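## Task

Take the small round tin off the desk and set it upright on one of its flat ends on the low shelf's top surface. Release it and pull the robot away afterwards. It fails if the tin topples or is left leaning, and it does not count if the robot is still what holds it there.

## Robot and tools

ROBOT. A wheeled cart (0.53 m wide, spanning x = -0.35 to 0.07 m) with a pan/tilt head carrying head_camera and two small arms, left_arm and right_arm, each with a wrist camera (left_wrist_camera, right_wrist_camera) and a two-jaw gripper. Each arm pans about a vertical axis at x = -0.060, y = +0.155 (left) or -0.155 m (right); its shoulder is 0.03 m outward from that axis and 0.89 m high. Links: upper arm 0.116, forearm 0.135, hand 0.162 m. The fixed jaw tip reaches roughly 0.44 m from its pan axis and cannot get lower than 0.55 m above the floor. Loose objects may occasionally get nudged by outside forces.

FRAMES. Base frame: origin on the floor between the drive wheels, x ahead, y to the left, z up. left_hand and right_hand in results are the fixed-jaw tip positions in this frame; a held object sits next to that tip on the swinging-jaw side. Hand axes: z runs out along the fingers, y points from swinging jaw to fixed jaw. base_odometry is relative to where the base began the scene, counts wheel rotation (so slip looks like travel), heading positive leftward, -3.142 to 3.142.

execute_actions. Argument "actions": a list holding one action or nothing (empty = just report state and images). An action may have "base", "joints" or both; they start together. "base" holds exactly one relative command: {"translate_m": d}, metres, forward positive, -1.4 to 1.4; or {"rotate_rad": d}, radians, counterclockwise/left positive, -3.2 to 3.2. No sideways motion. A base command is measured from the base position in the latest reported state. "joints" is a single dictionary for head and both arms together, joint name to absolute target in radians. Ranges (tolerance for done): head_pan_rad -3.2..3.2 (0 forward, + left); head_tilt_rad -0.76..1.45 (0 level, + down); for each arm X in left/right: X_arm_shoulder_pan_rad -1.919..1.919, X_arm_shoulder_lift_rad -1.745..1.745 (±0.1), X_arm_elbow_flex_rad -1.69..1.58 (±0.07), X_arm_wrist_flex_rad -1.658..1.658 (±0.03), X_arm_wrist_roll_rad -2.743..2.841, X_arm_gripper_rad 0..1.919 (±0.03); others ±0.02. Omitted joints or base may still be driving toward earlier targets without being reported. Any unknown key or out-of-range number rejects the whole call. One action runs at most 15 s. Top speeds: base 0.20 m/s and 0.8 rad/s turning, arm joints 1.3-2.0 rad/s, head 1.5, jaws 2.0. "cameras": list from head_camera, left_wrist_camera, right_wrist_camera, all; omitted/null/all gives every camera, [] none; the pictures line gives image order.

wait: {"seconds": 0 to 10}; nothing new commanded, returns state and images. zoom_image: {"camera", "region": [x0, y0, x1, y1]} in pixels of that camera's latest full image, origin top-left, at most 504 x 504. read_manual: licence text only. finished_scene: {"scene": 1 or 2}; irreversible, reports success. Replying with no tool call ends everything.

JOINT CONVENTIONS. Pan 0 points left_arm left and right_arm right; positive turns clockwise from above; straight ahead is +1.571 (left) and -1.571 (right). With lift, elbow and wrist flex all 0 the upper arm leans 0.24 rad out from vertical and forearm and fingers are horizontal; positive values bend downward; their sum is the finger angle below horizontal (1.571 = pointing down, which requires the forearm no more than 0.08 rad above horizontal). Wrist roll: -1.522 closes jaws across the arm plane with fixed jaw on the left looking outward; 1.619 same with fixed jaw on the right; 0.049 closes within the plane, fixed jaw below (level fingers) or toward the pan axis (fingers down). Gripper angle to tip gap: 0 = 0.003 m, 0.3 = 0.026, 0.6 = 0.049, 1 = 0.076, 1.919 = 0.106. The hand body bulges about 0.08 m above level fingers when the fixed jaw is left, below when right, so over furniture use fixed jaw left.

RESULTS. base_status and joint_status describe how the last accepted action ended: done (base: wheels turned the full amount, slip possible), off_target (resting away from target, maybe still pushing; on an empty free arm this means load, obstruction or a tripped motor), time_out (target dropped, holding in place), not_followed (an arm's targets withheld by the self-collision check, shown with a "joint command not followed" line and a cause; the gripper target still runs; withheld targets may be retried on later actions until valid ones are sent). contact_stop never appears. on_its_own lists things not commanded by the call. A gripping jaw reads off_target; done means empty or barely squeezing. To stop a blocked joint straining, command its current reading.

CAUTIONS. Stowed pose: pan -1.75 (left) / 1.75 (right), lift 0.05, elbow 1.35, wrist_flex -1.55, wrist_roll -1.52. Stow in two steps (wrist flex and roll first, then the other three); leaving stow, don't move the wrists first. Turning stowed needs 0.44 m clear radius; near a desk, turning or reversing can snag the cart rear and tip it. Loaded joints sag toward gravity; bias the next target against the last sag. Hand positions may be off by a few centimetres. A motor stuck over about 0.30 rad from target for about 2 s trips (no status says so; thinking time counts) and drops to 20 % torque; reset by waiting until still, then targeting 0.2 rad past the reading away from the tripping target (or 0.04 rad beyond a range end; the end itself for a jaw). Payload about 0.4 kg at full reach, 0.7 kg within 0.28 m of the pan axis, about 1 kg with both hands close in. Grip squeeze grows as the target goes below the contact angle, maximal at 0.2 rad below; lower can trip the jaw. Holding loads heats shoulder motors: MOTOR HOT at 55 °C, at 70 °C an OVER-TEMPERATURE FAULT stops the arm and limp joints say limit_stop_at_motor_heat (resend targets). Pushing or pulling, especially on things ahead, can tip the robot. Never let the arms or hands collide or press hard on each other. Avoid drops, slips, slams and hard pushes. The robot holds its last command while you think.

Each tool is called after "Call:" as name(argument=value, ...) on one line, values as JSON.

## Session

I'll start by looking at the current state and camera views.

Call:
execute_actions(actions=[])

Scene clock: 0.00 s.
base_odometry: x=+0.000 y=+0.000 heading=+0.000 (m, m, rad; odometry frame)
base_status: not commanded
joint_positions: head_pan_rad=+0.026 head_tilt_rad=+0.026 left_arm_shoulder_pan_rad=-1.760 left_arm_shoulder_lift_rad=-0.008 left_arm_elbow_flex_rad=+1.347 left_arm_wrist_flex_rad=-1.578 left_arm_wrist_roll_rad=-1.513 left_arm_gripper_rad=+1.920 right_arm_shoulder_pan_rad=+1.764 right_arm_shoulder_lift_rad=+0.043 right_arm_elbow_flex_rad=+1.353 right_arm_wrist_flex_rad=-1.623 right_arm_wrist_roll_rad=-1.534 right_arm_gripper_rad=+1.920
joint_status: not commanded
left_hand: x=-0.3037 y=+0.1005 z=+0.9144 quat_wxyz=(-0.071, -0.615, -0.061, +0.783) (m; base frame)
right_hand: x=-0.3051 y=-0.1150 z=+0.9093 quat_wxyz=(-0.071, +0.619, -0.064, -0.779) (m; base frame)
pictures: head_camera, left_wrist_camera, right_wrist_camera
Images, in order (width x height): head_camera 644x476, left_wrist_camera 644x476, right_wrist_camera 644x476.

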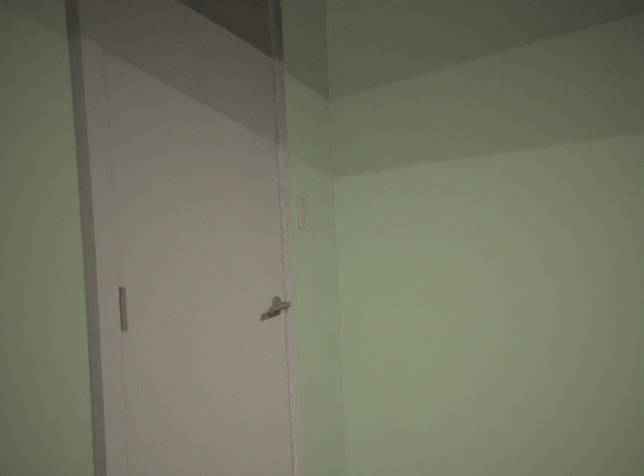

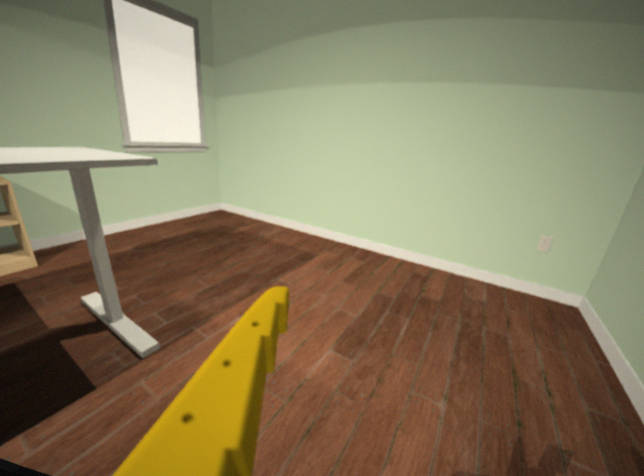

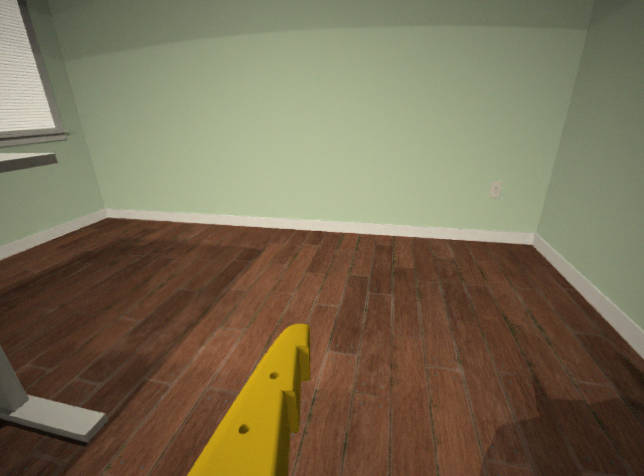

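Call:
execute_actions(actions=[{"joints": {"head_pan_rad": -1.9, "head_tilt_rad": 0.45}}], cameras=["head_camera"])

Scene clock: 5.27 s.
base_odometry: x=+0.000 y=+0.000 heading=+0.000 (m, m, rad; odometry frame)
base_status: not commanded
joint_positions: head_pan_rad=-1.890 head_tilt_rad=+0.443 left_arm_shoulder_pan_rad=-1.760 left_arm_shoulder_lift_rad=-0.008 left_arm_elbow_flex_rad=+1.347 left_arm_wrist_flex_rad=-1.578 left_arm_wrist_roll_rad=-1.513 left_arm_gripper_rad=+1.920 right_arm_shoulder_pan_rad=+1.764 right_arm_shoulder_lift_rad=+0.043 right_arm_elbow_flex_rad=+1.353 right_arm_wrist_flex_rad=-1.623 right_arm_wrist_roll_rad=-1.534 right_arm_gripper_rad=+1.920
joint_status: all done
left_hand: x=-0.3037 y=+0.1005 z=+0.9144 quat_wxyz=(-0.071, -0.615, -0.061, +0.783) (m; base frame)
right_hand: x=-0.3051 y=-0.1150 z=+0.9093 quat_wxyz=(-0.071, +0.619, -0.064, -0.779) (m; base frame)
pictures: head_camera
Images, in order (width x height): head_camera 644x476.

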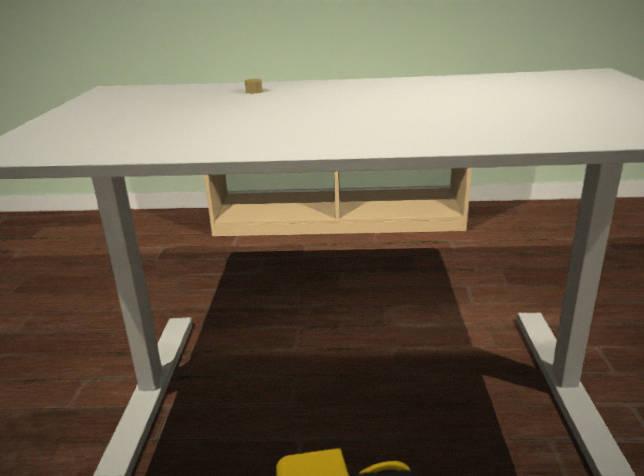

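Call:
zoom_image(camera="head_camera", region=[200, 50, 320, 130])

Call:
execute_actions(actions=[{"joints": {"head_pan_rad": -1.5, "head_tilt_rad": 0.45}}], cameras=["head_camera"])

Region (200, 50, 320, 130) of head_camera's 644x476 image, scaled by 4.200.

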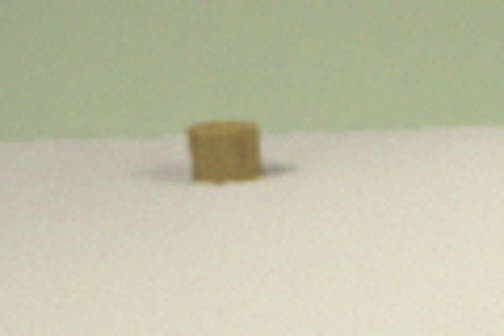

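Scene clock: 12.07 s.
base_odometry: x=+0.000 y=+0.000 heading=+0.000 (m, m, rad; odometry frame)
base_status: not commanded
joint_positions: head_pan_rad=-1.510 head_tilt_rad=+0.443 left_arm_shoulder_pan_rad=-1.760 left_arm_shoulder_lift_rad=-0.008 left_arm_elbow_flex_rad=+1.347 left_arm_wrist_flex_rad=-1.578 left_arm_wrist_roll_rad=-1.513 left_arm_gripper_rad=+1.920 right_arm_shoulder_pan_rad=+1.764 right_arm_shoulder_lift_rad=+0.043 right_arm_elbow_flex_rad=+1.353 right_arm_wrist_flex_rad=-1.623 right_arm_wrist_roll_rad=-1.534 right_arm_gripper_rad=+1.920
joint_status: all done
left_hand: x=-0.3037 y=+0.1005 z=+0.9144 quat_wxyz=(-0.071, -0.615, -0.061, +0.783) (m; base frame)
right_hand: x=-0.3051 y=-0.1150 z=+0.9093 quat_wxyz=(-0.071, +0.619, -0.064, -0.779) (m; base frame)
pictures: head_camera
Images, in order (width x height): head_camera 644x476.

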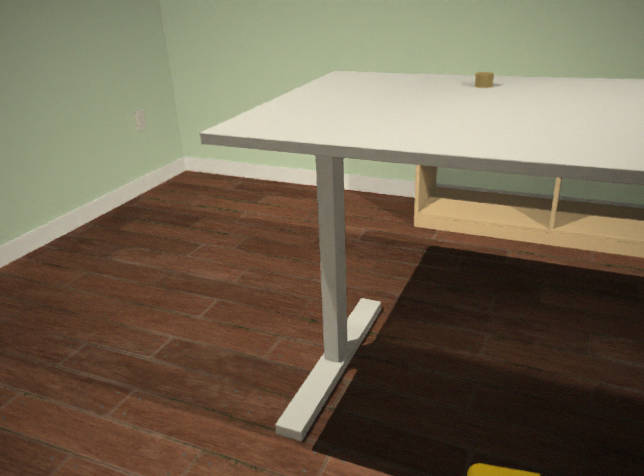

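Call:
execute_actions(actions=[{"base": {"rotate_rad": -1.07}, "joints": {"head_pan_rad": -0.3, "head_tilt_rad": 0.5}}], cameras=["head_camera"])

Scene clock: 134.10 s.
base_odometry: x=+0.000 y=+0.000 heading=-1.069 (m, m, rad; odometry frame)
base_status: done
joint_positions: head_pan_rad=-0.310 head_tilt_rad=+0.494 left_arm_shoulder_pan_rad=-1.760 left_arm_shoulder_lift_rad=-0.008 left_arm_elbow_flex_rad=+1.347 left_arm_wrist_flex_rad=-1.578 left_arm_wrist_roll_rad=-1.513 left_arm_gripper_rad=+1.920 right_arm_shoulder_pan_rad=+1.764 right_arm_shoulder_lift_rad=+0.043 right_arm_elbow_flex_rad=+1.353 right_arm_wrist_flex_rad=-1.623 right_arm_wrist_roll_rad=-1.534 right_arm_gripper_rad=+1.920
joint_status: all done
left_hand: x=-0.3037 y=+0.1005 z=+0.9144 quat_wxyz=(-0.071, -0.615, -0.061, +0.783) (m; base frame)
right_hand: x=-0.3051 y=-0.1150 z=+0.9093 quat_wxyz=(-0.071, +0.619, -0.064, -0.779) (m; base frame)
pictures: head_camera
Images, in order (width x height): head_camera 644x476.

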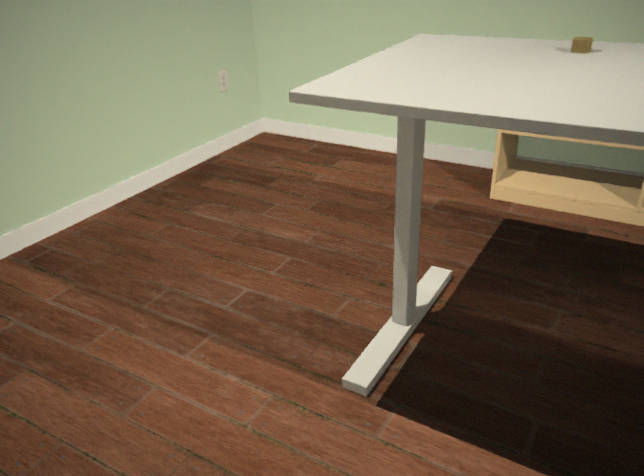

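Call:
execute_actions(actions=[{"base": {"translate_m": 1.4}, "joints": {"head_pan_rad": -1.2, "head_tilt_rad": 0.45}}], cameras=["head_camera"])

Scene clock: 147.67 s.
base_odometry: x=+0.671 y=-1.228 heading=-1.070 (m, m, rad; odometry frame)
base_status: done
joint_positions: head_pan_rad=-1.190 head_tilt_rad=+0.463 left_arm_shoulder_pan_rad=-1.760 left_arm_shoulder_lift_rad=-0.008 left_arm_elbow_flex_rad=+1.347 left_arm_wrist_flex_rad=-1.578 left_arm_wrist_roll_rad=-1.513 left_arm_gripper_rad=+1.920 right_arm_shoulder_pan_rad=+1.764 right_arm_shoulder_lift_rad=+0.043 right_arm_elbow_flex_rad=+1.353 right_arm_wrist_flex_rad=-1.623 right_arm_wrist_roll_rad=-1.534 right_arm_gripper_rad=+1.920
joint_status: all done
left_hand: x=-0.3037 y=+0.1005 z=+0.9144 quat_wxyz=(-0.071, -0.615, -0.061, +0.783) (m; base frame)
right_hand: x=-0.3051 y=-0.1150 z=+0.9093 quat_wxyz=(-0.071, +0.619, -0.064, -0.779) (m; base frame)
pictures: head_camera
Images, in order (width x height): head_camera 644x476.

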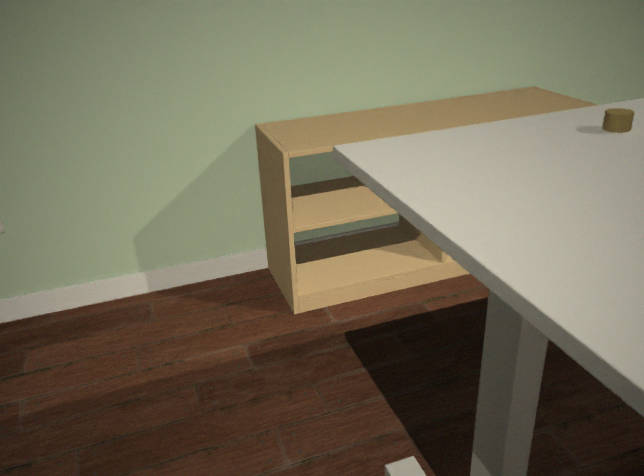

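Call:
execute_actions(actions=[{"base": {"rotate_rad": -0.86}, "joints": {"head_pan_rad": -0.3, "head_tilt_rad": 0.6}}], cameras=["head_camera"])

Scene clock: 222.47 s.
base_odometry: x=+0.671 y=-1.228 heading=-1.930 (m, m, rad; odometry frame)
base_status: done
joint_positions: head_pan_rad=-0.310 head_tilt_rad=+0.594 left_arm_shoulder_pan_rad=-1.760 left_arm_shoulder_lift_rad=-0.008 left_arm_elbow_flex_rad=+1.347 left_arm_wrist_flex_rad=-1.578 left_arm_wrist_roll_rad=-1.513 left_arm_gripper_rad=+1.920 right_arm_shoulder_pan_rad=+1.764 right_arm_shoulder_lift_rad=+0.043 right_arm_elbow_flex_rad=+1.353 right_arm_wrist_flex_rad=-1.623 right_arm_wrist_roll_rad=-1.534 right_arm_gripper_rad=+1.920
joint_status: all done
left_hand: x=-0.3037 y=+0.1005 z=+0.9144 quat_wxyz=(-0.071, -0.615, -0.061, +0.783) (m; base frame)
right_hand: x=-0.3051 y=-0.1150 z=+0.9093 quat_wxyz=(-0.071, +0.619, -0.064, -0.779) (m; base frame)
pictures: head_camera
Images, in order (width x height): head_camera 644x476.

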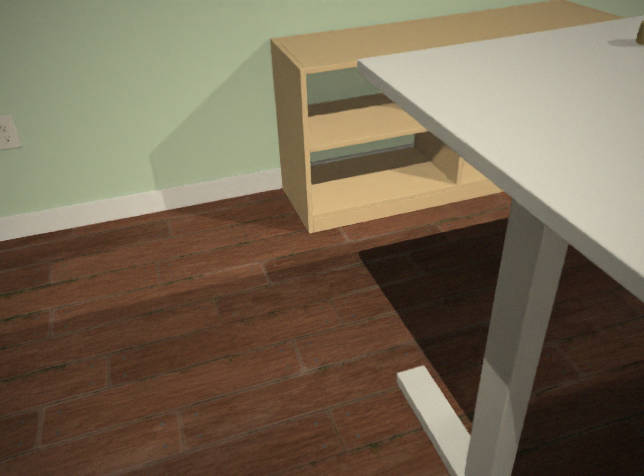

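Call:
execute_actions(actions=[{"base": {"translate_m": 1.27}, "joints": {"head_pan_rad": -1.57, "head_tilt_rad": 0.6, "right_arm_elbow_flex_rad": 0.5, "right_arm_shoulder_pan_rad": 1.57, "right_arm_gripper_rad": 1.1}}], cameras=["head_camera"])

Scene clock: 259.53 s.
base_odometry: x=+0.224 y=-2.417 heading=-1.930 (m, m, rad; odometry frame)
base_status: done
joint_positions: head_pan_rad=-1.560 head_tilt_rad=+0.594 left_arm_shoulder_pan_rad=-1.760 left_arm_shoulder_lift_rad=-0.008 left_arm_elbow_flex_rad=+1.347 left_arm_wrist_flex_rad=-1.578 left_arm_wrist_roll_rad=-1.513 left_arm_gripper_rad=+1.920 right_arm_shoulder_pan_rad=+1.576 right_arm_shoulder_lift_rad=+0.048 right_arm_elbow_flex_rad=+0.538 right_arm_wrist_flex_rad=-1.623 right_arm_wrist_roll_rad=-1.534 right_arm_gripper_rad=+1.106
joint_status: all done
left_hand: x=-0.3037 y=+0.1005 z=+0.9144 quat_wxyz=(-0.071, -0.615, -0.061, +0.783) (m; base frame)
right_hand: x=-0.3209 y=-0.1612 z=+1.0729 quat_wxyz=(+0.003, +0.264, -0.002, -0.965) (m; base frame)
pictures: head_camera
Images, in order (width x height): head_camera 644x476.

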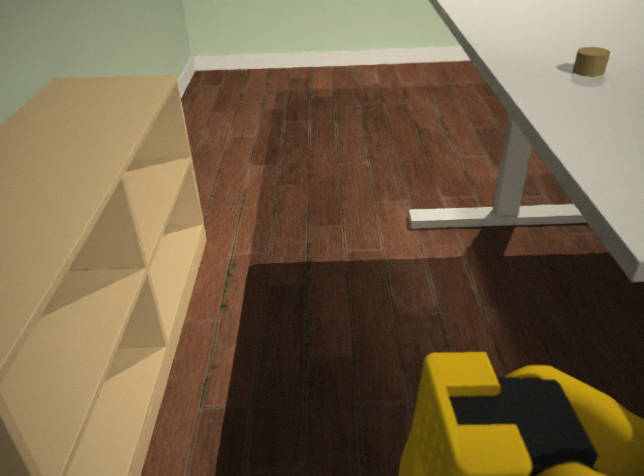

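Call:
execute_actions(actions=[{"base": {"rotate_rad": -1.58}, "joints": {"head_pan_rad": 0.0, "head_tilt_rad": 0.6, "right_arm_shoulder_pan_rad": 0.0, "right_arm_shoulder_lift_rad": -0.3, "right_arm_elbow_flex_rad": -0.1, "right_arm_wrist_flex_rad": 1.1, "right_arm_wrist_roll_rad": -1.522}}])

Scene clock: 294.13 s.
base_odometry: x=+0.225 y=-2.416 heading=+2.774 (m, m, rad; odometry frame)
base_status: done
joint_positions: head_pan_rad=-0.010 head_tilt_rad=+0.594 left_arm_shoulder_pan_rad=-1.760 left_arm_shoulder_lift_rad=-0.008 left_arm_elbow_flex_rad=+1.347 left_arm_wrist_flex_rad=-1.578 left_arm_wrist_roll_rad=-1.513 left_arm_gripper_rad=+1.920 right_arm_shoulder_pan_rad=+0.007 right_arm_shoulder_lift_rad=-0.267 right_arm_elbow_flex_rad=-0.058 right_arm_wrist_flex_rad=+1.098 right_arm_wrist_roll_rad=-1.532 right_arm_gripper_rad=+1.106
joint_status: all done
left_hand: x=-0.3037 y=+0.1005 z=+0.9144 quat_wxyz=(-0.071, -0.615, -0.061, +0.783) (m; base frame)
right_hand: x=-0.0542 y=-0.4237 z=+0.9458 quat_wxyz=(+0.275, +0.657, +0.646, -0.274) (m; base frame)
pictures: head_camera, left_wrist_camera, right_wrist_camera
Images, in order (width x height): head_camera 644x476, left_wrist_camera 644x476, right_wrist_camera 644x476.

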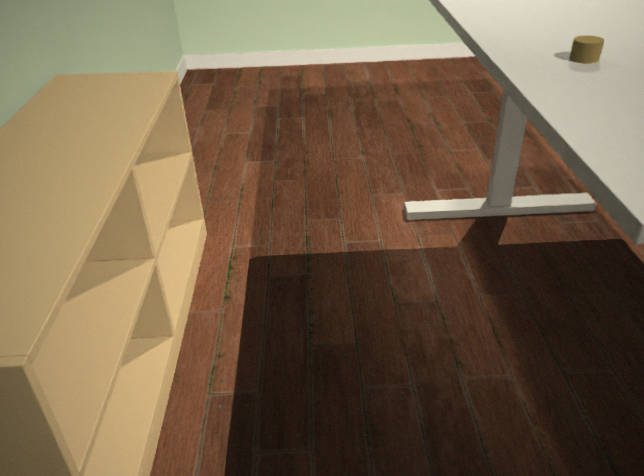

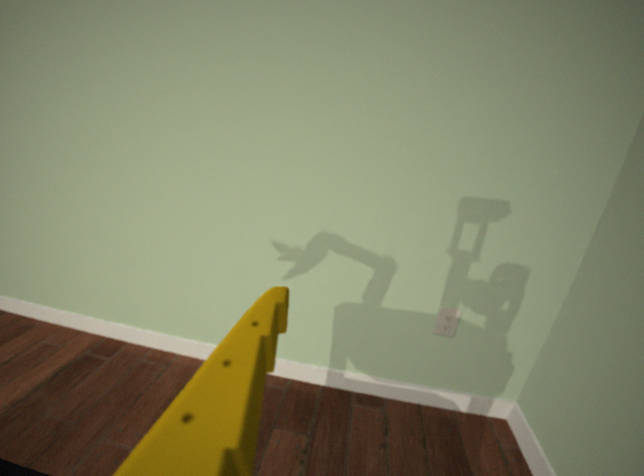

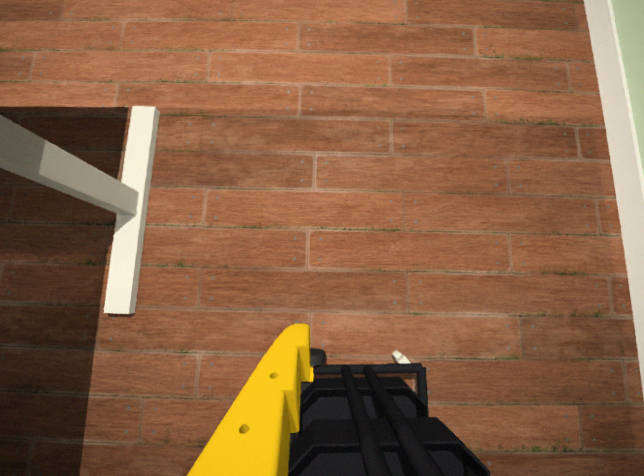

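Call:
execute_actions(actions=[{"base": {"translate_m": 1.05}, "joints": {"head_pan_rad": -1.57, "head_tilt_rad": 0.7}}], cameras=["head_camera", "right_wrist_camera"])

Scene clock: 311.50 s.
base_odometry: x=-0.755 y=-2.037 heading=+2.773 (m, m, rad; odometry frame)
base_status: done
joint_positions: head_pan_rad=-1.560 head_tilt_rad=+0.694 left_arm_shoulder_pan_rad=-1.760 left_arm_shoulder_lift_rad=-0.008 left_arm_elbow_flex_rad=+1.347 left_arm_wrist_flex_rad=-1.578 left_arm_wrist_roll_rad=-1.513 left_arm_gripper_rad=+1.920 right_arm_shoulder_pan_rad=+0.006 right_arm_shoulder_lift_rad=-0.267 right_arm_elbow_flex_rad=-0.058 right_arm_wrist_flex_rad=+1.098 right_arm_wrist_roll_rad=-1.532 right_arm_gripper_rad=+1.106
joint_status: all done
left_hand: x=-0.3037 y=+0.1005 z=+0.9144 quat_wxyz=(-0.071, -0.615, -0.061, +0.783) (m; base frame)
right_hand: x=-0.0538 y=-0.4237 z=+0.9458 quat_wxyz=(+0.275, +0.657, +0.646, -0.274) (m; base frame)
pictures: head_camera, right_wrist_camera
Images, in order (width x height): head_camera 644x476, right_wrist_camera 644x476.

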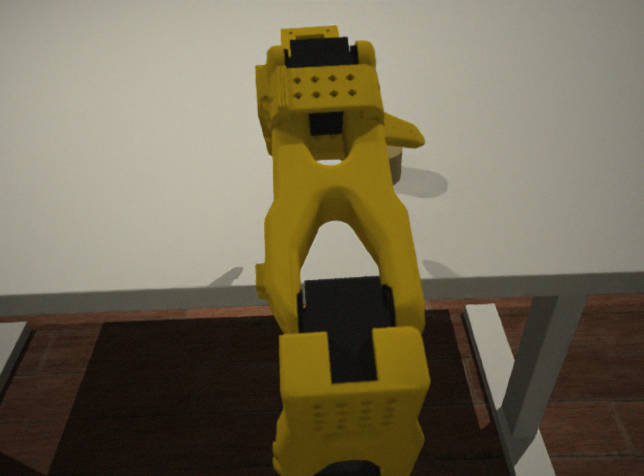

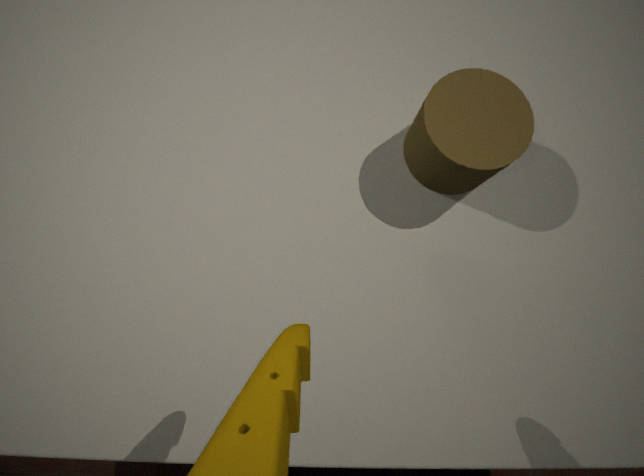

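Call:
execute_actions(actions=[{"base": {"translate_m": -0.045}, "joints": {"right_arm_shoulder_lift_rad": 0.04, "right_arm_elbow_flex_rad": -0.185, "right_arm_wrist_flex_rad": 0.8}}], cameras=["head_camera", "right_wrist_camera"])

Scene clock: 369.13 s.
base_odometry: x=-0.712 y=-2.054 heading=+2.773 (m, m, rad; odometry frame)
base_status: done
joint_positions: head_pan_rad=-1.560 head_tilt_rad=+0.694 left_arm_shoulder_pan_rad=-1.760 left_arm_shoulder_lift_rad=-0.008 left_arm_elbow_flex_rad=+1.347 left_arm_wrist_flex_rad=-1.578 left_arm_wrist_roll_rad=-1.513 left_arm_gripper_rad=+1.920 right_arm_shoulder_pan_rad=+0.004 right_arm_shoulder_lift_rad=+0.054 right_arm_elbow_flex_rad=-0.140 right_arm_wrist_flex_rad=+0.813 right_arm_wrist_roll_rad=-1.532 right_arm_gripper_rad=+1.106
joint_status: all done
left_hand: x=-0.3037 y=+0.1005 z=+0.9144 quat_wxyz=(-0.071, -0.615, -0.061, +0.783) (m; base frame)
right_hand: x=-0.0536 y=-0.4732 z=+0.9148 quat_wxyz=(+0.290, +0.650, +0.641, -0.289) (m; base frame)
pictures: head_camera, right_wrist_camera
Images, in order (width x height): head_camera 644x476, right_wrist_camera 644x476.

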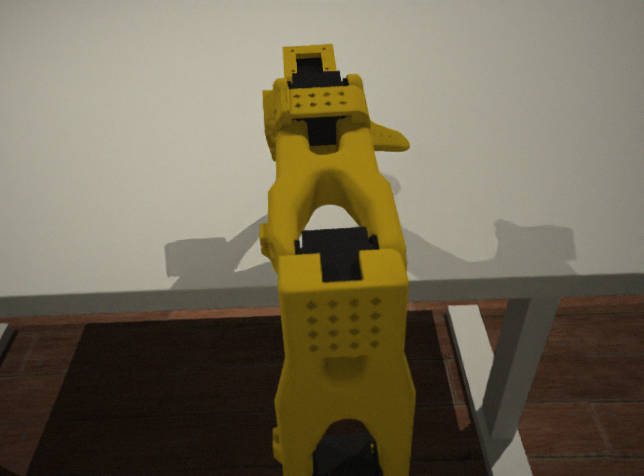

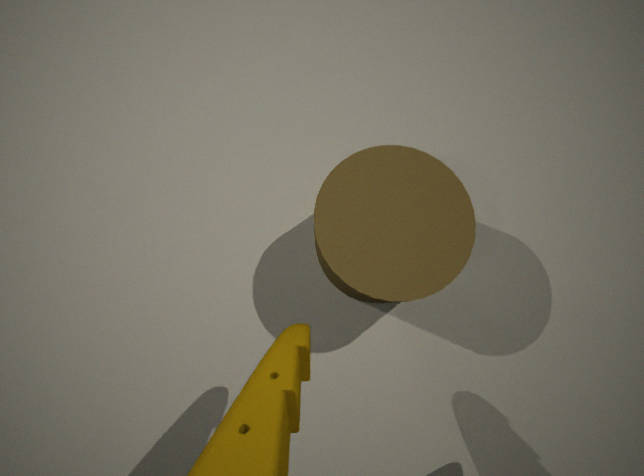

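Call:
execute_actions(actions=[{"base": {"translate_m": 0.008}, "joints": {"right_arm_shoulder_lift_rad": 0.28, "right_arm_elbow_flex_rad": -0.395, "right_arm_wrist_flex_rad": 0.765}}], cameras=["right_wrist_camera"])

Scene clock: 436.00 s.
base_odometry: x=-0.721 y=-2.051 heading=+2.773 (m, m, rad; odometry frame)
base_status: done
joint_positions: head_pan_rad=-1.560 head_tilt_rad=+0.694 left_arm_shoulder_pan_rad=-1.760 left_arm_shoulder_lift_rad=-0.008 left_arm_elbow_flex_rad=+1.347 left_arm_wrist_flex_rad=-1.578 left_arm_wrist_roll_rad=-1.513 left_arm_gripper_rad=+1.920 right_arm_shoulder_pan_rad=+0.004 right_arm_shoulder_lift_rad=+0.296 right_arm_elbow_flex_rad=-0.350 right_arm_wrist_flex_rad=+0.778 right_arm_wrist_roll_rad=-1.532 right_arm_gripper_rad=+1.106
joint_status: all done
left_hand: x=-0.3037 y=+0.1005 z=+0.9144 quat_wxyz=(-0.071, -0.615, -0.061, +0.783) (m; base frame)
right_hand: x=-0.0537 y=-0.4996 z=+0.8995 quat_wxyz=(+0.291, +0.649, +0.640, -0.290) (m; base frame)
pictures: right_wrist_camera
Images, in order (width x height): right_wrist_camera 644x476.

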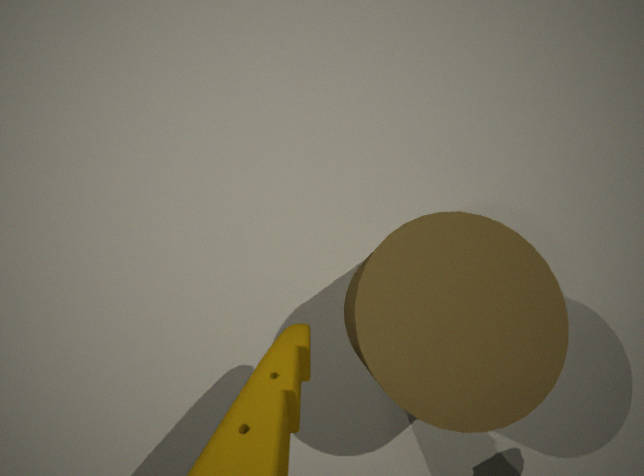

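Call:
execute_actions(actions=[{"base": {"translate_m": -0.006}, "joints": {"right_arm_shoulder_lift_rad": 0.462, "right_arm_elbow_flex_rad": -0.557, "right_arm_wrist_flex_rad": 0.744}}], cameras=["right_wrist_camera"])

Scene clock: 450.30 s.
base_odometry: x=-0.715 y=-2.053 heading=+2.773 (m, m, rad; odometry frame)
base_status: done
joint_positions: head_pan_rad=-1.560 head_tilt_rad=+0.694 left_arm_shoulder_pan_rad=-1.760 left_arm_shoulder_lift_rad=-0.008 left_arm_elbow_flex_rad=+1.347 left_arm_wrist_flex_rad=-1.578 left_arm_wrist_roll_rad=-1.513 left_arm_gripper_rad=+1.920 right_arm_shoulder_pan_rad=+0.004 right_arm_shoulder_lift_rad=+0.483 right_arm_elbow_flex_rad=-0.511 right_arm_wrist_flex_rad=+0.756 right_arm_wrist_roll_rad=-1.532 right_arm_gripper_rad=+1.106
joint_status: all done
left_hand: x=-0.3037 y=+0.1005 z=+0.9144 quat_wxyz=(-0.071, -0.615, -0.061, +0.783) (m; base frame)
right_hand: x=-0.0538 y=-0.5169 z=+0.8826 quat_wxyz=(+0.290, +0.650, +0.641, -0.288) (m; base frame)
pictures: right_wrist_camera
Images, in order (width x height): right_wrist_camera 644x476.

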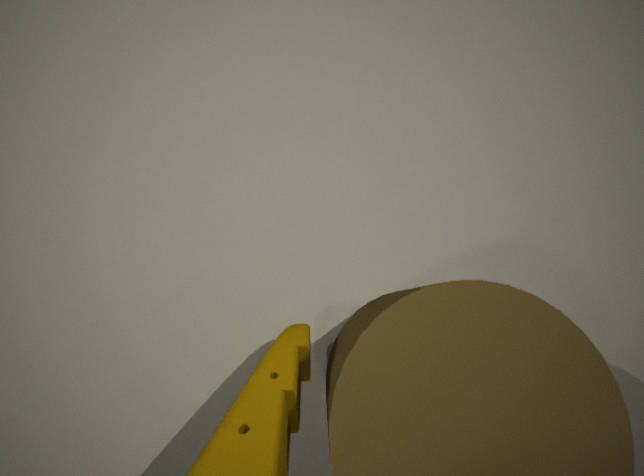

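Call:
execute_actions(actions=[{"joints": {"right_arm_gripper_rad": 0.45}}], cameras=["head_camera", "right_wrist_camera"])

Scene clock: 455.47 s.
base_odometry: x=-0.715 y=-2.053 heading=+2.773 (m, m, rad; odometry frame)
base_status: not commanded
joint_positions: head_pan_rad=-1.560 head_tilt_rad=+0.694 left_arm_shoulder_pan_rad=-1.760 left_arm_shoulder_lift_rad=-0.008 left_arm_elbow_flex_rad=+1.347 left_arm_wrist_flex_rad=-1.578 left_arm_wrist_roll_rad=-1.513 left_arm_gripper_rad=+1.920 right_arm_shoulder_pan_rad=+0.004 right_arm_shoulder_lift_rad=+0.483 right_arm_elbow_flex_rad=-0.514 right_arm_wrist_flex_rad=+0.756 right_arm_wrist_roll_rad=-1.532 right_arm_gripper_rad=+0.589
joint_status: right_arm_gripper_rad off_target (ended at +0.589, target +0.450)
left_hand: x=-0.3037 y=+0.1005 z=+0.9144 quat_wxyz=(-0.071, -0.615, -0.061, +0.783) (m; base frame)
right_hand: x=-0.0538 y=-0.5172 z=+0.8833 quat_wxyz=(+0.291, +0.649, +0.640, -0.289) (m; base frame)
pictures: head_camera, right_wrist_camera
Images, in order (width x height): head_camera 644x476, right_wrist_camera 644x476.

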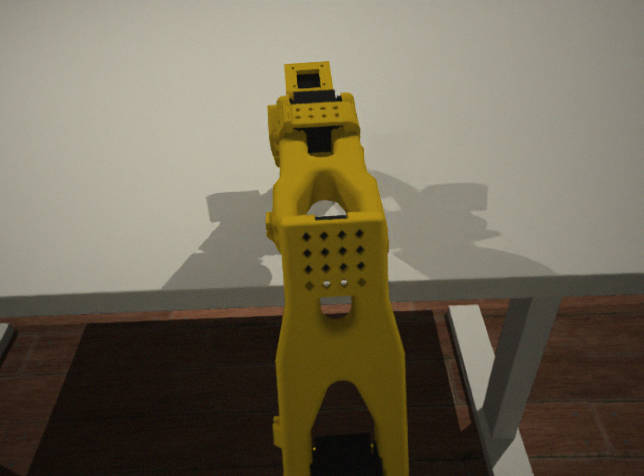

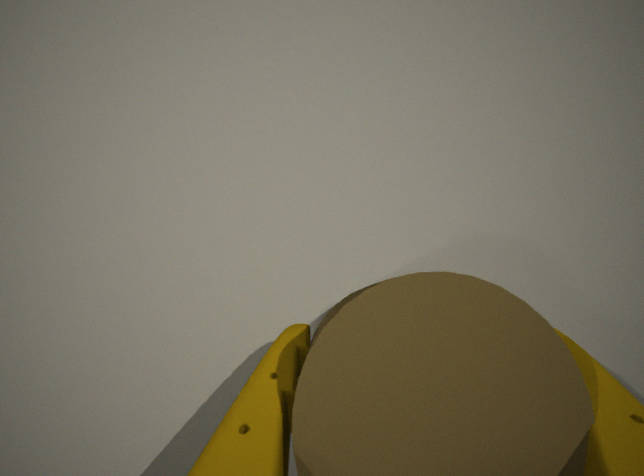

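Call:
execute_actions(actions=[{"joints": {"right_arm_gripper_rad": 0.41, "right_arm_shoulder_lift_rad": 0.1, "right_arm_wrist_flex_rad": 1.08, "head_pan_rad": -2.3, "head_tilt_rad": 0.85}}], cameras=["head_camera", "right_wrist_camera"])

Scene clock: 465.83 s.
base_odometry: x=-0.715 y=-2.053 heading=+2.773 (m, m, rad; odometry frame)
base_status: not commanded
joint_positions: head_pan_rad=-2.290 head_tilt_rad=+0.845 left_arm_shoulder_pan_rad=-1.760 left_arm_shoulder_lift_rad=-0.008 left_arm_elbow_flex_rad=+1.347 left_arm_wrist_flex_rad=-1.578 left_arm_wrist_roll_rad=-1.513 left_arm_gripper_rad=+1.920 right_arm_shoulder_pan_rad=+0.004 right_arm_shoulder_lift_rad=+0.154 right_arm_elbow_flex_rad=-0.516 right_arm_wrist_flex_rad=+1.078 right_arm_wrist_roll_rad=-1.532 right_arm_gripper_rad=+0.583
joint_status: right_arm_gripper_rad off_target (ended at +0.583, target +0.410); the others done
left_hand: x=-0.3037 y=+0.1005 z=+0.9144 quat_wxyz=(-0.071, -0.615, -0.061, +0.783) (m; base frame)
right_hand: x=-0.0536 y=-0.4756 z=+0.9481 quat_wxyz=(+0.294, +0.648, +0.639, -0.292) (m; base frame)
pictures: head_camera, right_wrist_camera
Images, in order (width x height): head_camera 644x476, right_wrist_camera 644x476.

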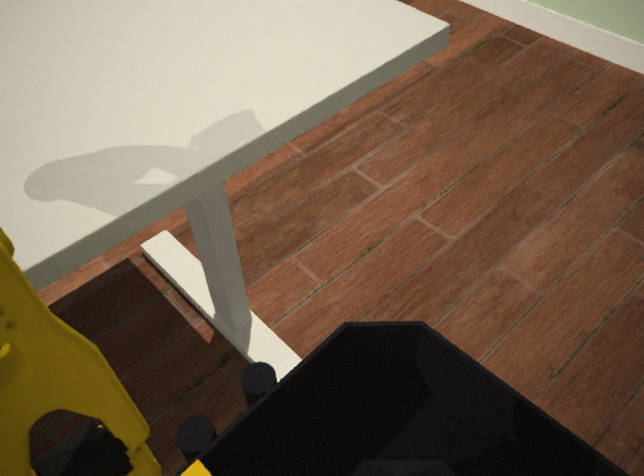

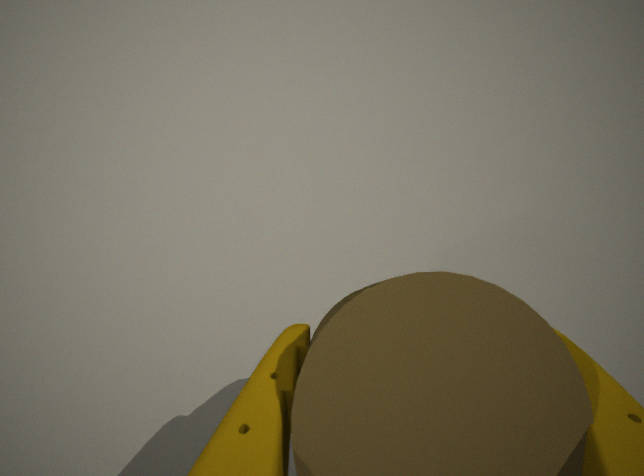

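Call:
execute_actions(actions=[{"base": {"rotate_rad": 1.53}, "joints": {"right_arm_shoulder_pan_rad": -1.571, "head_pan_rad": -0.2, "head_tilt_rad": 0.85}}])

Scene clock: 487.50 s.
base_odometry: x=-0.714 y=-2.053 heading=-1.981 (m, m, rad; odometry frame)
base_status: done
joint_positions: head_pan_rad=-0.210 head_tilt_rad=+0.845 left_arm_shoulder_pan_rad=-1.760 left_arm_shoulder_lift_rad=-0.008 left_arm_elbow_flex_rad=+1.347 left_arm_wrist_flex_rad=-1.578 left_arm_wrist_roll_rad=-1.513 left_arm_gripper_rad=+1.920 right_arm_shoulder_pan_rad=-1.567 right_arm_shoulder_lift_rad=+0.154 right_arm_elbow_flex_rad=-0.516 right_arm_wrist_flex_rad=+1.078 right_arm_wrist_roll_rad=-1.532 right_arm_gripper_rad=+0.583
joint_status: all done
left_hand: x=-0.3037 y=+0.1005 z=+0.9144 quat_wxyz=(-0.071, -0.615, -0.061, +0.783) (m; base frame)
right_hand: x=+0.2606 y=-0.1486 z=+0.9481 quat_wxyz=(+0.414, +0.006, +0.910, +0.001) (m; base frame)
pictures: head_camera, left_wrist_camera, right_wrist_camera
Images, in order (width x height): head_camera 644x476, left_wrist_camera 644x476, right_wrist_camera 644x476.

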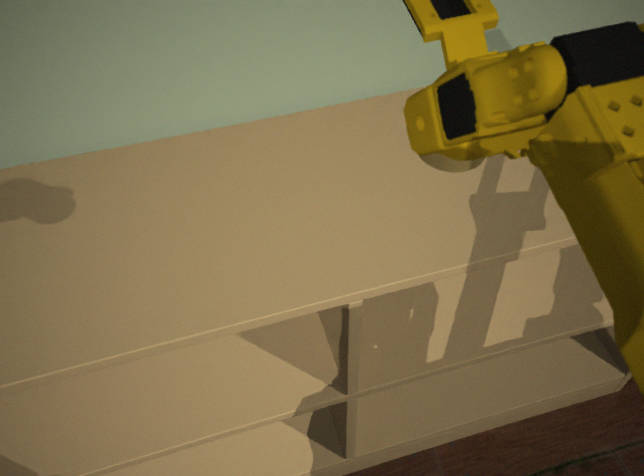

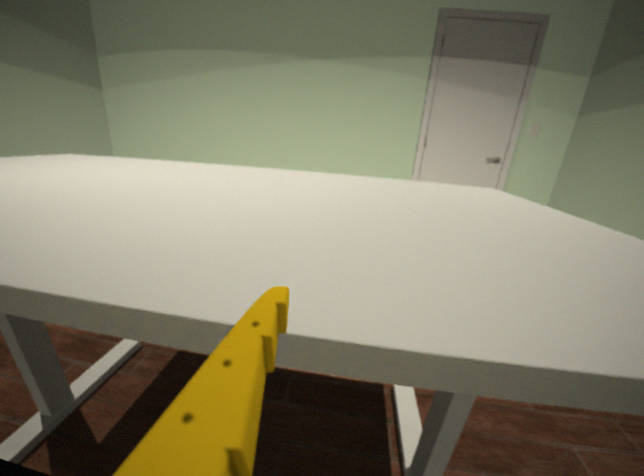

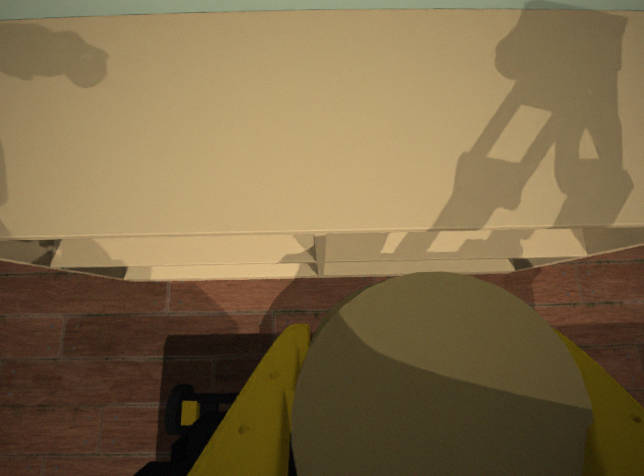

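Call:
execute_actions(actions=[{"base": {"translate_m": 0.25}, "joints": {"right_arm_shoulder_lift_rad": 0.97, "right_arm_elbow_flex_rad": 0.225, "right_arm_wrist_flex_rad": -0.52, "head_pan_rad": -0.5, "head_tilt_rad": 1.05}}], cameras=["head_camera", "right_wrist_camera"])

Scene clock: 520.73 s.
base_odometry: x=-0.813 y=-2.283 heading=-1.979 (m, m, rad; odometry frame)
base_status: done
joint_positions: head_pan_rad=-0.490 head_tilt_rad=+1.045 left_arm_shoulder_pan_rad=-1.760 left_arm_shoulder_lift_rad=-0.008 left_arm_elbow_flex_rad=+1.347 left_arm_wrist_flex_rad=-1.578 left_arm_wrist_roll_rad=-1.513 left_arm_gripper_rad=+1.920 right_arm_shoulder_pan_rad=-1.567 right_arm_shoulder_lift_rad=+0.987 right_arm_elbow_flex_rad=+0.224 right_arm_wrist_flex_rad=-0.508 right_arm_wrist_roll_rad=-1.532 right_arm_gripper_rad=+0.583
joint_status: all done
left_hand: x=-0.3037 y=+0.1005 z=+0.9144 quat_wxyz=(-0.071, -0.615, -0.061, +0.783) (m; base frame)
right_hand: x=+0.2546 y=-0.1486 z=+0.7045 quat_wxyz=(+0.421, +0.006, +0.907, +0.001) (m; base frame)
pictures: head_camera, right_wrist_camera
Images, in order (width x height): head_camera 644x476, right_wrist_camera 644x476.

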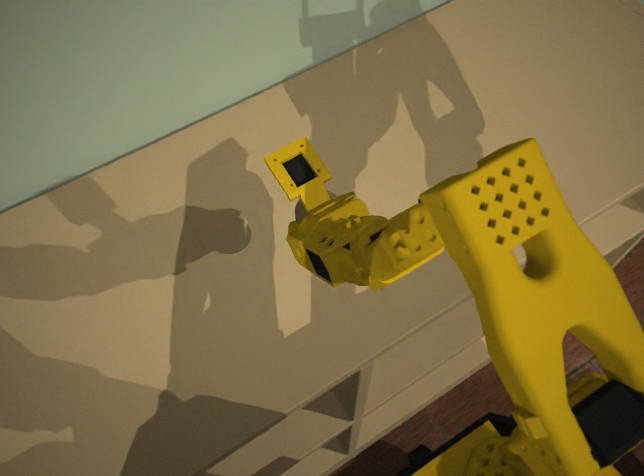

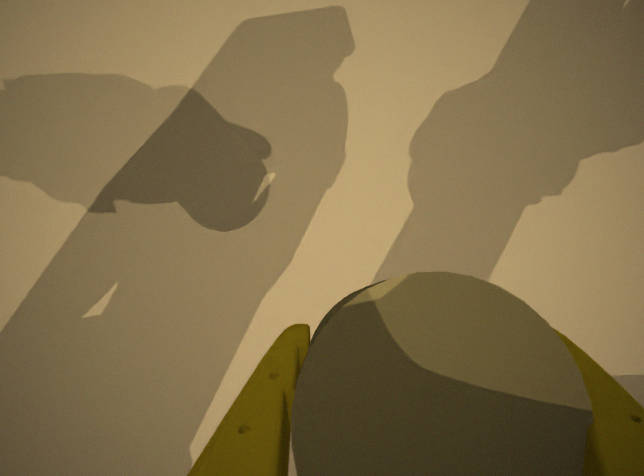

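Call:
execute_actions(actions=[{"joints": {"right_arm_shoulder_lift_rad": 1.355, "right_arm_elbow_flex_rad": -0.14, "right_arm_wrist_flex_rad": -0.552}}], cameras=["head_camera", "right_wrist_camera"])

Scene clock: 532.50 s.
base_odometry: x=-0.813 y=-2.283 heading=-1.979 (m, m, rad; odometry frame)
base_status: not commanded
joint_positions: head_pan_rad=-0.490 head_tilt_rad=+1.045 left_arm_shoulder_pan_rad=-1.760 left_arm_shoulder_lift_rad=-0.008 left_arm_elbow_flex_rad=+1.347 left_arm_wrist_flex_rad=-1.578 left_arm_wrist_roll_rad=-1.513 left_arm_gripper_rad=+1.920 right_arm_shoulder_pan_rad=-1.567 right_arm_shoulder_lift_rad=+1.373 right_arm_elbow_flex_rad=-0.112 right_arm_wrist_flex_rad=-0.538 right_arm_wrist_roll_rad=-1.532 right_arm_gripper_rad=+0.583
joint_status: all done
left_hand: x=-0.3037 y=+0.1005 z=+0.9144 quat_wxyz=(-0.071, -0.615, -0.061, +0.783) (m; base frame)
right_hand: x=+0.2527 y=-0.1486 z=+0.6555 quat_wxyz=(+0.411, +0.006, +0.911, +0.001) (m; base frame)
pictures: head_camera, right_wrist_camera
Images, in order (width x height): head_camera 644x476, right_wrist_camera 644x476.

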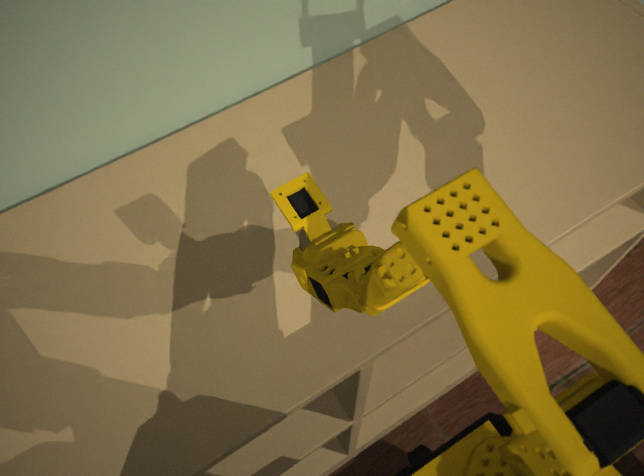

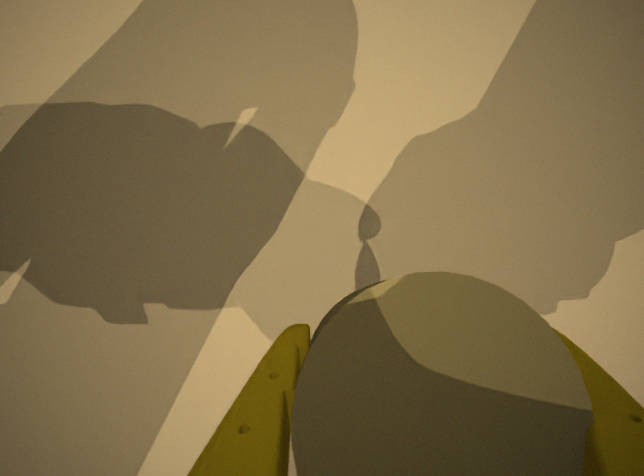

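Call:
execute_actions(actions=[{"joints": {"right_arm_shoulder_lift_rad": 1.512, "right_arm_elbow_flex_rad": -0.311, "right_arm_wrist_flex_rad": -0.52}}], cameras=["head_camera", "right_wrist_camera"])

Scene clock: 557.10 s.
base_odometry: x=-0.813 y=-2.283 heading=-1.979 (m, m, rad; odometry frame)
base_status: not commanded
joint_positions: head_pan_rad=-0.490 head_tilt_rad=+1.045 left_arm_shoulder_pan_rad=-1.760 left_arm_shoulder_lift_rad=-0.008 left_arm_elbow_flex_rad=+1.347 left_arm_wrist_flex_rad=-1.578 left_arm_wrist_roll_rad=-1.513 left_arm_gripper_rad=+1.920 right_arm_shoulder_pan_rad=-1.567 right_arm_shoulder_lift_rad=+1.528 right_arm_elbow_flex_rad=-0.282 right_arm_wrist_flex_rad=-0.521 right_arm_wrist_roll_rad=-1.532 right_arm_gripper_rad=+0.583
joint_status: all done
left_hand: x=-0.3037 y=+0.1005 z=+0.9144 quat_wxyz=(-0.071, -0.615, -0.061, +0.783) (m; base frame)
right_hand: x=+0.2523 y=-0.1486 z=+0.6382 quat_wxyz=(+0.411, +0.006, +0.912, +0.001) (m; base frame)
pictures: head_camera, right_wrist_camera
Images, in order (width x height): head_camera 644x476, right_wrist_camera 644x476.

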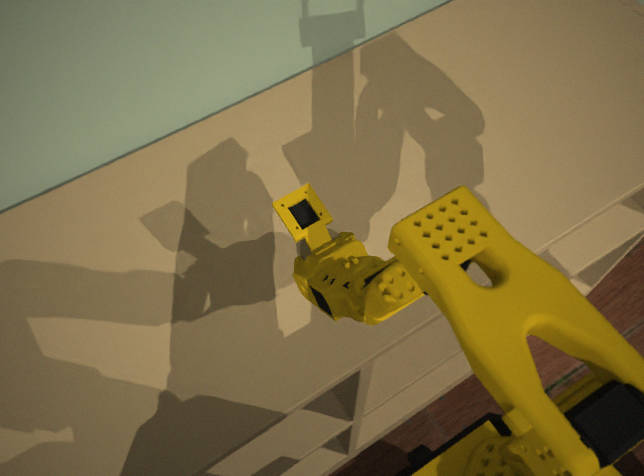

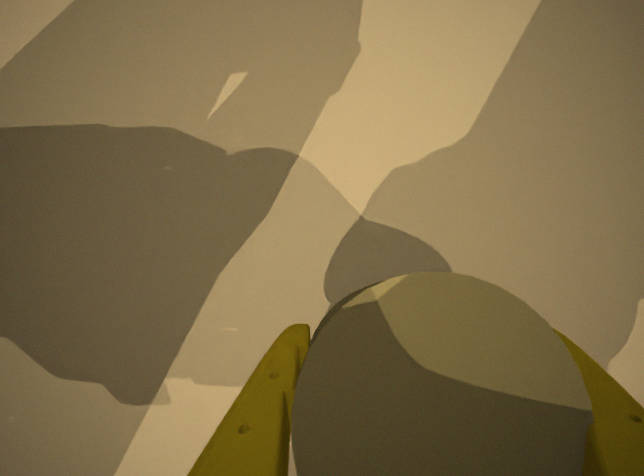

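Call:
execute_actions(actions=[{"joints": {"right_arm_shoulder_lift_rad": 1.562, "right_arm_elbow_flex_rad": -0.371, "right_arm_wrist_flex_rad": -0.51}}], cameras=["right_wrist_camera"])

Scene clock: 568.27 s.
base_odometry: x=-0.813 y=-2.283 heading=-1.979 (m, m, rad; odometry frame)
base_status: not commanded
joint_positions: head_pan_rad=-0.490 head_tilt_rad=+1.045 left_arm_shoulder_pan_rad=-1.760 left_arm_shoulder_lift_rad=-0.008 left_arm_elbow_flex_rad=+1.347 left_arm_wrist_flex_rad=-1.578 left_arm_wrist_roll_rad=-1.513 left_arm_gripper_rad=+1.920 right_arm_shoulder_pan_rad=-1.567 right_arm_shoulder_lift_rad=+1.577 right_arm_elbow_flex_rad=-0.342 right_arm_wrist_flex_rad=-0.512 right_arm_wrist_roll_rad=-1.532 right_arm_gripper_rad=+0.583
joint_status: all done
left_hand: x=-0.3037 y=+0.1005 z=+0.9144 quat_wxyz=(-0.071, -0.615, -0.061, +0.783) (m; base frame)
right_hand: x=+0.2525 y=-0.1486 z=+0.6334 quat_wxyz=(+0.411, +0.006, +0.911, +0.001) (m; base frame)
pictures: right_wrist_camera
Images, in order (width x height): right_wrist_camera 644x476.

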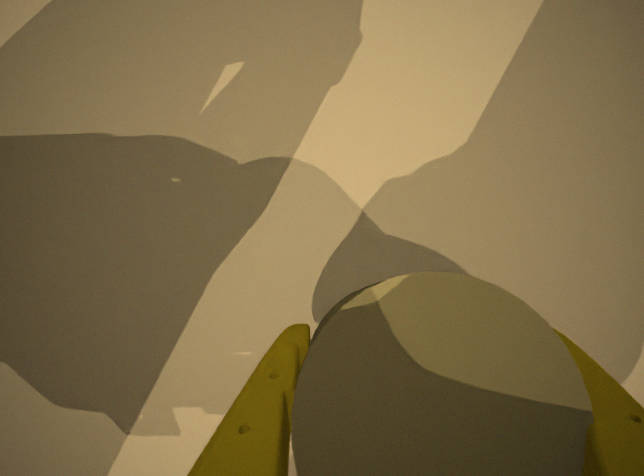

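Call:
execute_actions(actions=[{"joints": {"right_arm_shoulder_lift_rad": 1.603, "right_arm_elbow_flex_rad": -0.421, "right_arm_wrist_flex_rad": -0.5}}], cameras=["right_wrist_camera"])

Scene clock: 574.03 s.
base_odometry: x=-0.813 y=-2.283 heading=-1.979 (m, m, rad; odometry frame)
base_status: not commanded
joint_positions: head_pan_rad=-0.490 head_tilt_rad=+1.045 left_arm_shoulder_pan_rad=-1.760 left_arm_shoulder_lift_rad=-0.008 left_arm_elbow_flex_rad=+1.347 left_arm_wrist_flex_rad=-1.578 left_arm_wrist_roll_rad=-1.513 left_arm_gripper_rad=+1.920 right_arm_shoulder_pan_rad=-1.567 right_arm_shoulder_lift_rad=+1.608 right_arm_elbow_flex_rad=-0.399 right_arm_wrist_flex_rad=-0.505 right_arm_wrist_roll_rad=-1.532 right_arm_gripper_rad=+0.583
joint_status: all done
left_hand: x=-0.3037 y=+0.1005 z=+0.9144 quat_wxyz=(-0.071, -0.615, -0.061, +0.783) (m; base frame)
right_hand: x=+0.2568 y=-0.1486 z=+0.6335 quat_wxyz=(+0.420, +0.006, +0.908, +0.001) (m; base frame)
pictures: right_wrist_camera
Images, in order (width x height): right_wrist_camera 644x476.

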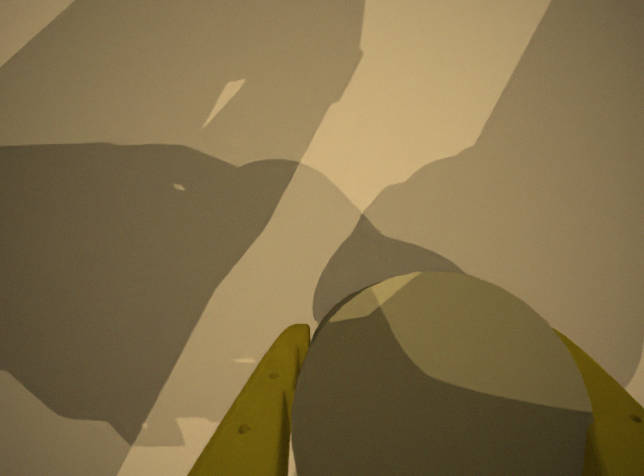

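Call:
execute_actions(actions=[{"joints": {"right_arm_gripper_rad": 1.0}}], cameras=["right_wrist_camera"])

Scene clock: 579.20 s.
base_odometry: x=-0.813 y=-2.283 heading=-1.979 (m, m, rad; odometry frame)
base_status: not commanded
joint_positions: head_pan_rad=-0.490 head_tilt_rad=+1.045 left_arm_shoulder_pan_rad=-1.760 left_arm_shoulder_lift_rad=-0.008 left_arm_elbow_flex_rad=+1.347 left_arm_wrist_flex_rad=-1.578 left_arm_wrist_roll_rad=-1.513 left_arm_gripper_rad=+1.920 right_arm_shoulder_pan_rad=-1.567 right_arm_shoulder_lift_rad=+1.619 right_arm_elbow_flex_rad=-0.399 right_arm_wrist_flex_rad=-0.502 right_arm_wrist_roll_rad=-1.532 right_arm_gripper_rad=+0.993
joint_status: all done
left_hand: x=-0.3037 y=+0.1005 z=+0.9144 quat_wxyz=(-0.071, -0.615, -0.061, +0.783) (m; base frame)
right_hand: x=+0.2536 y=-0.1486 z=+0.6301 quat_wxyz=(+0.414, +0.006, +0.910, +0.001) (m; base frame)
pictures: right_wrist_camera
Images, in order (width x height): right_wrist_camera 644x476.

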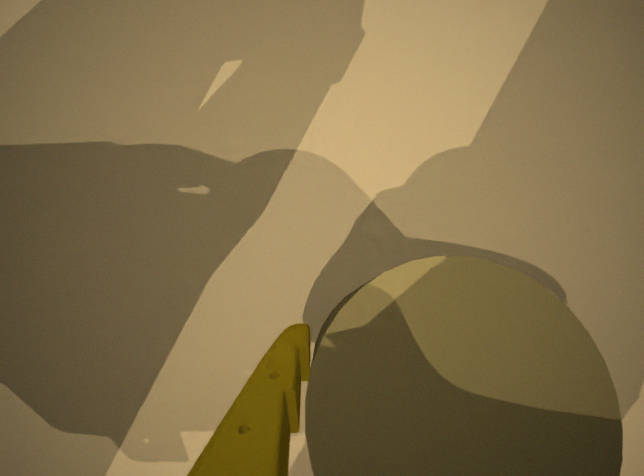

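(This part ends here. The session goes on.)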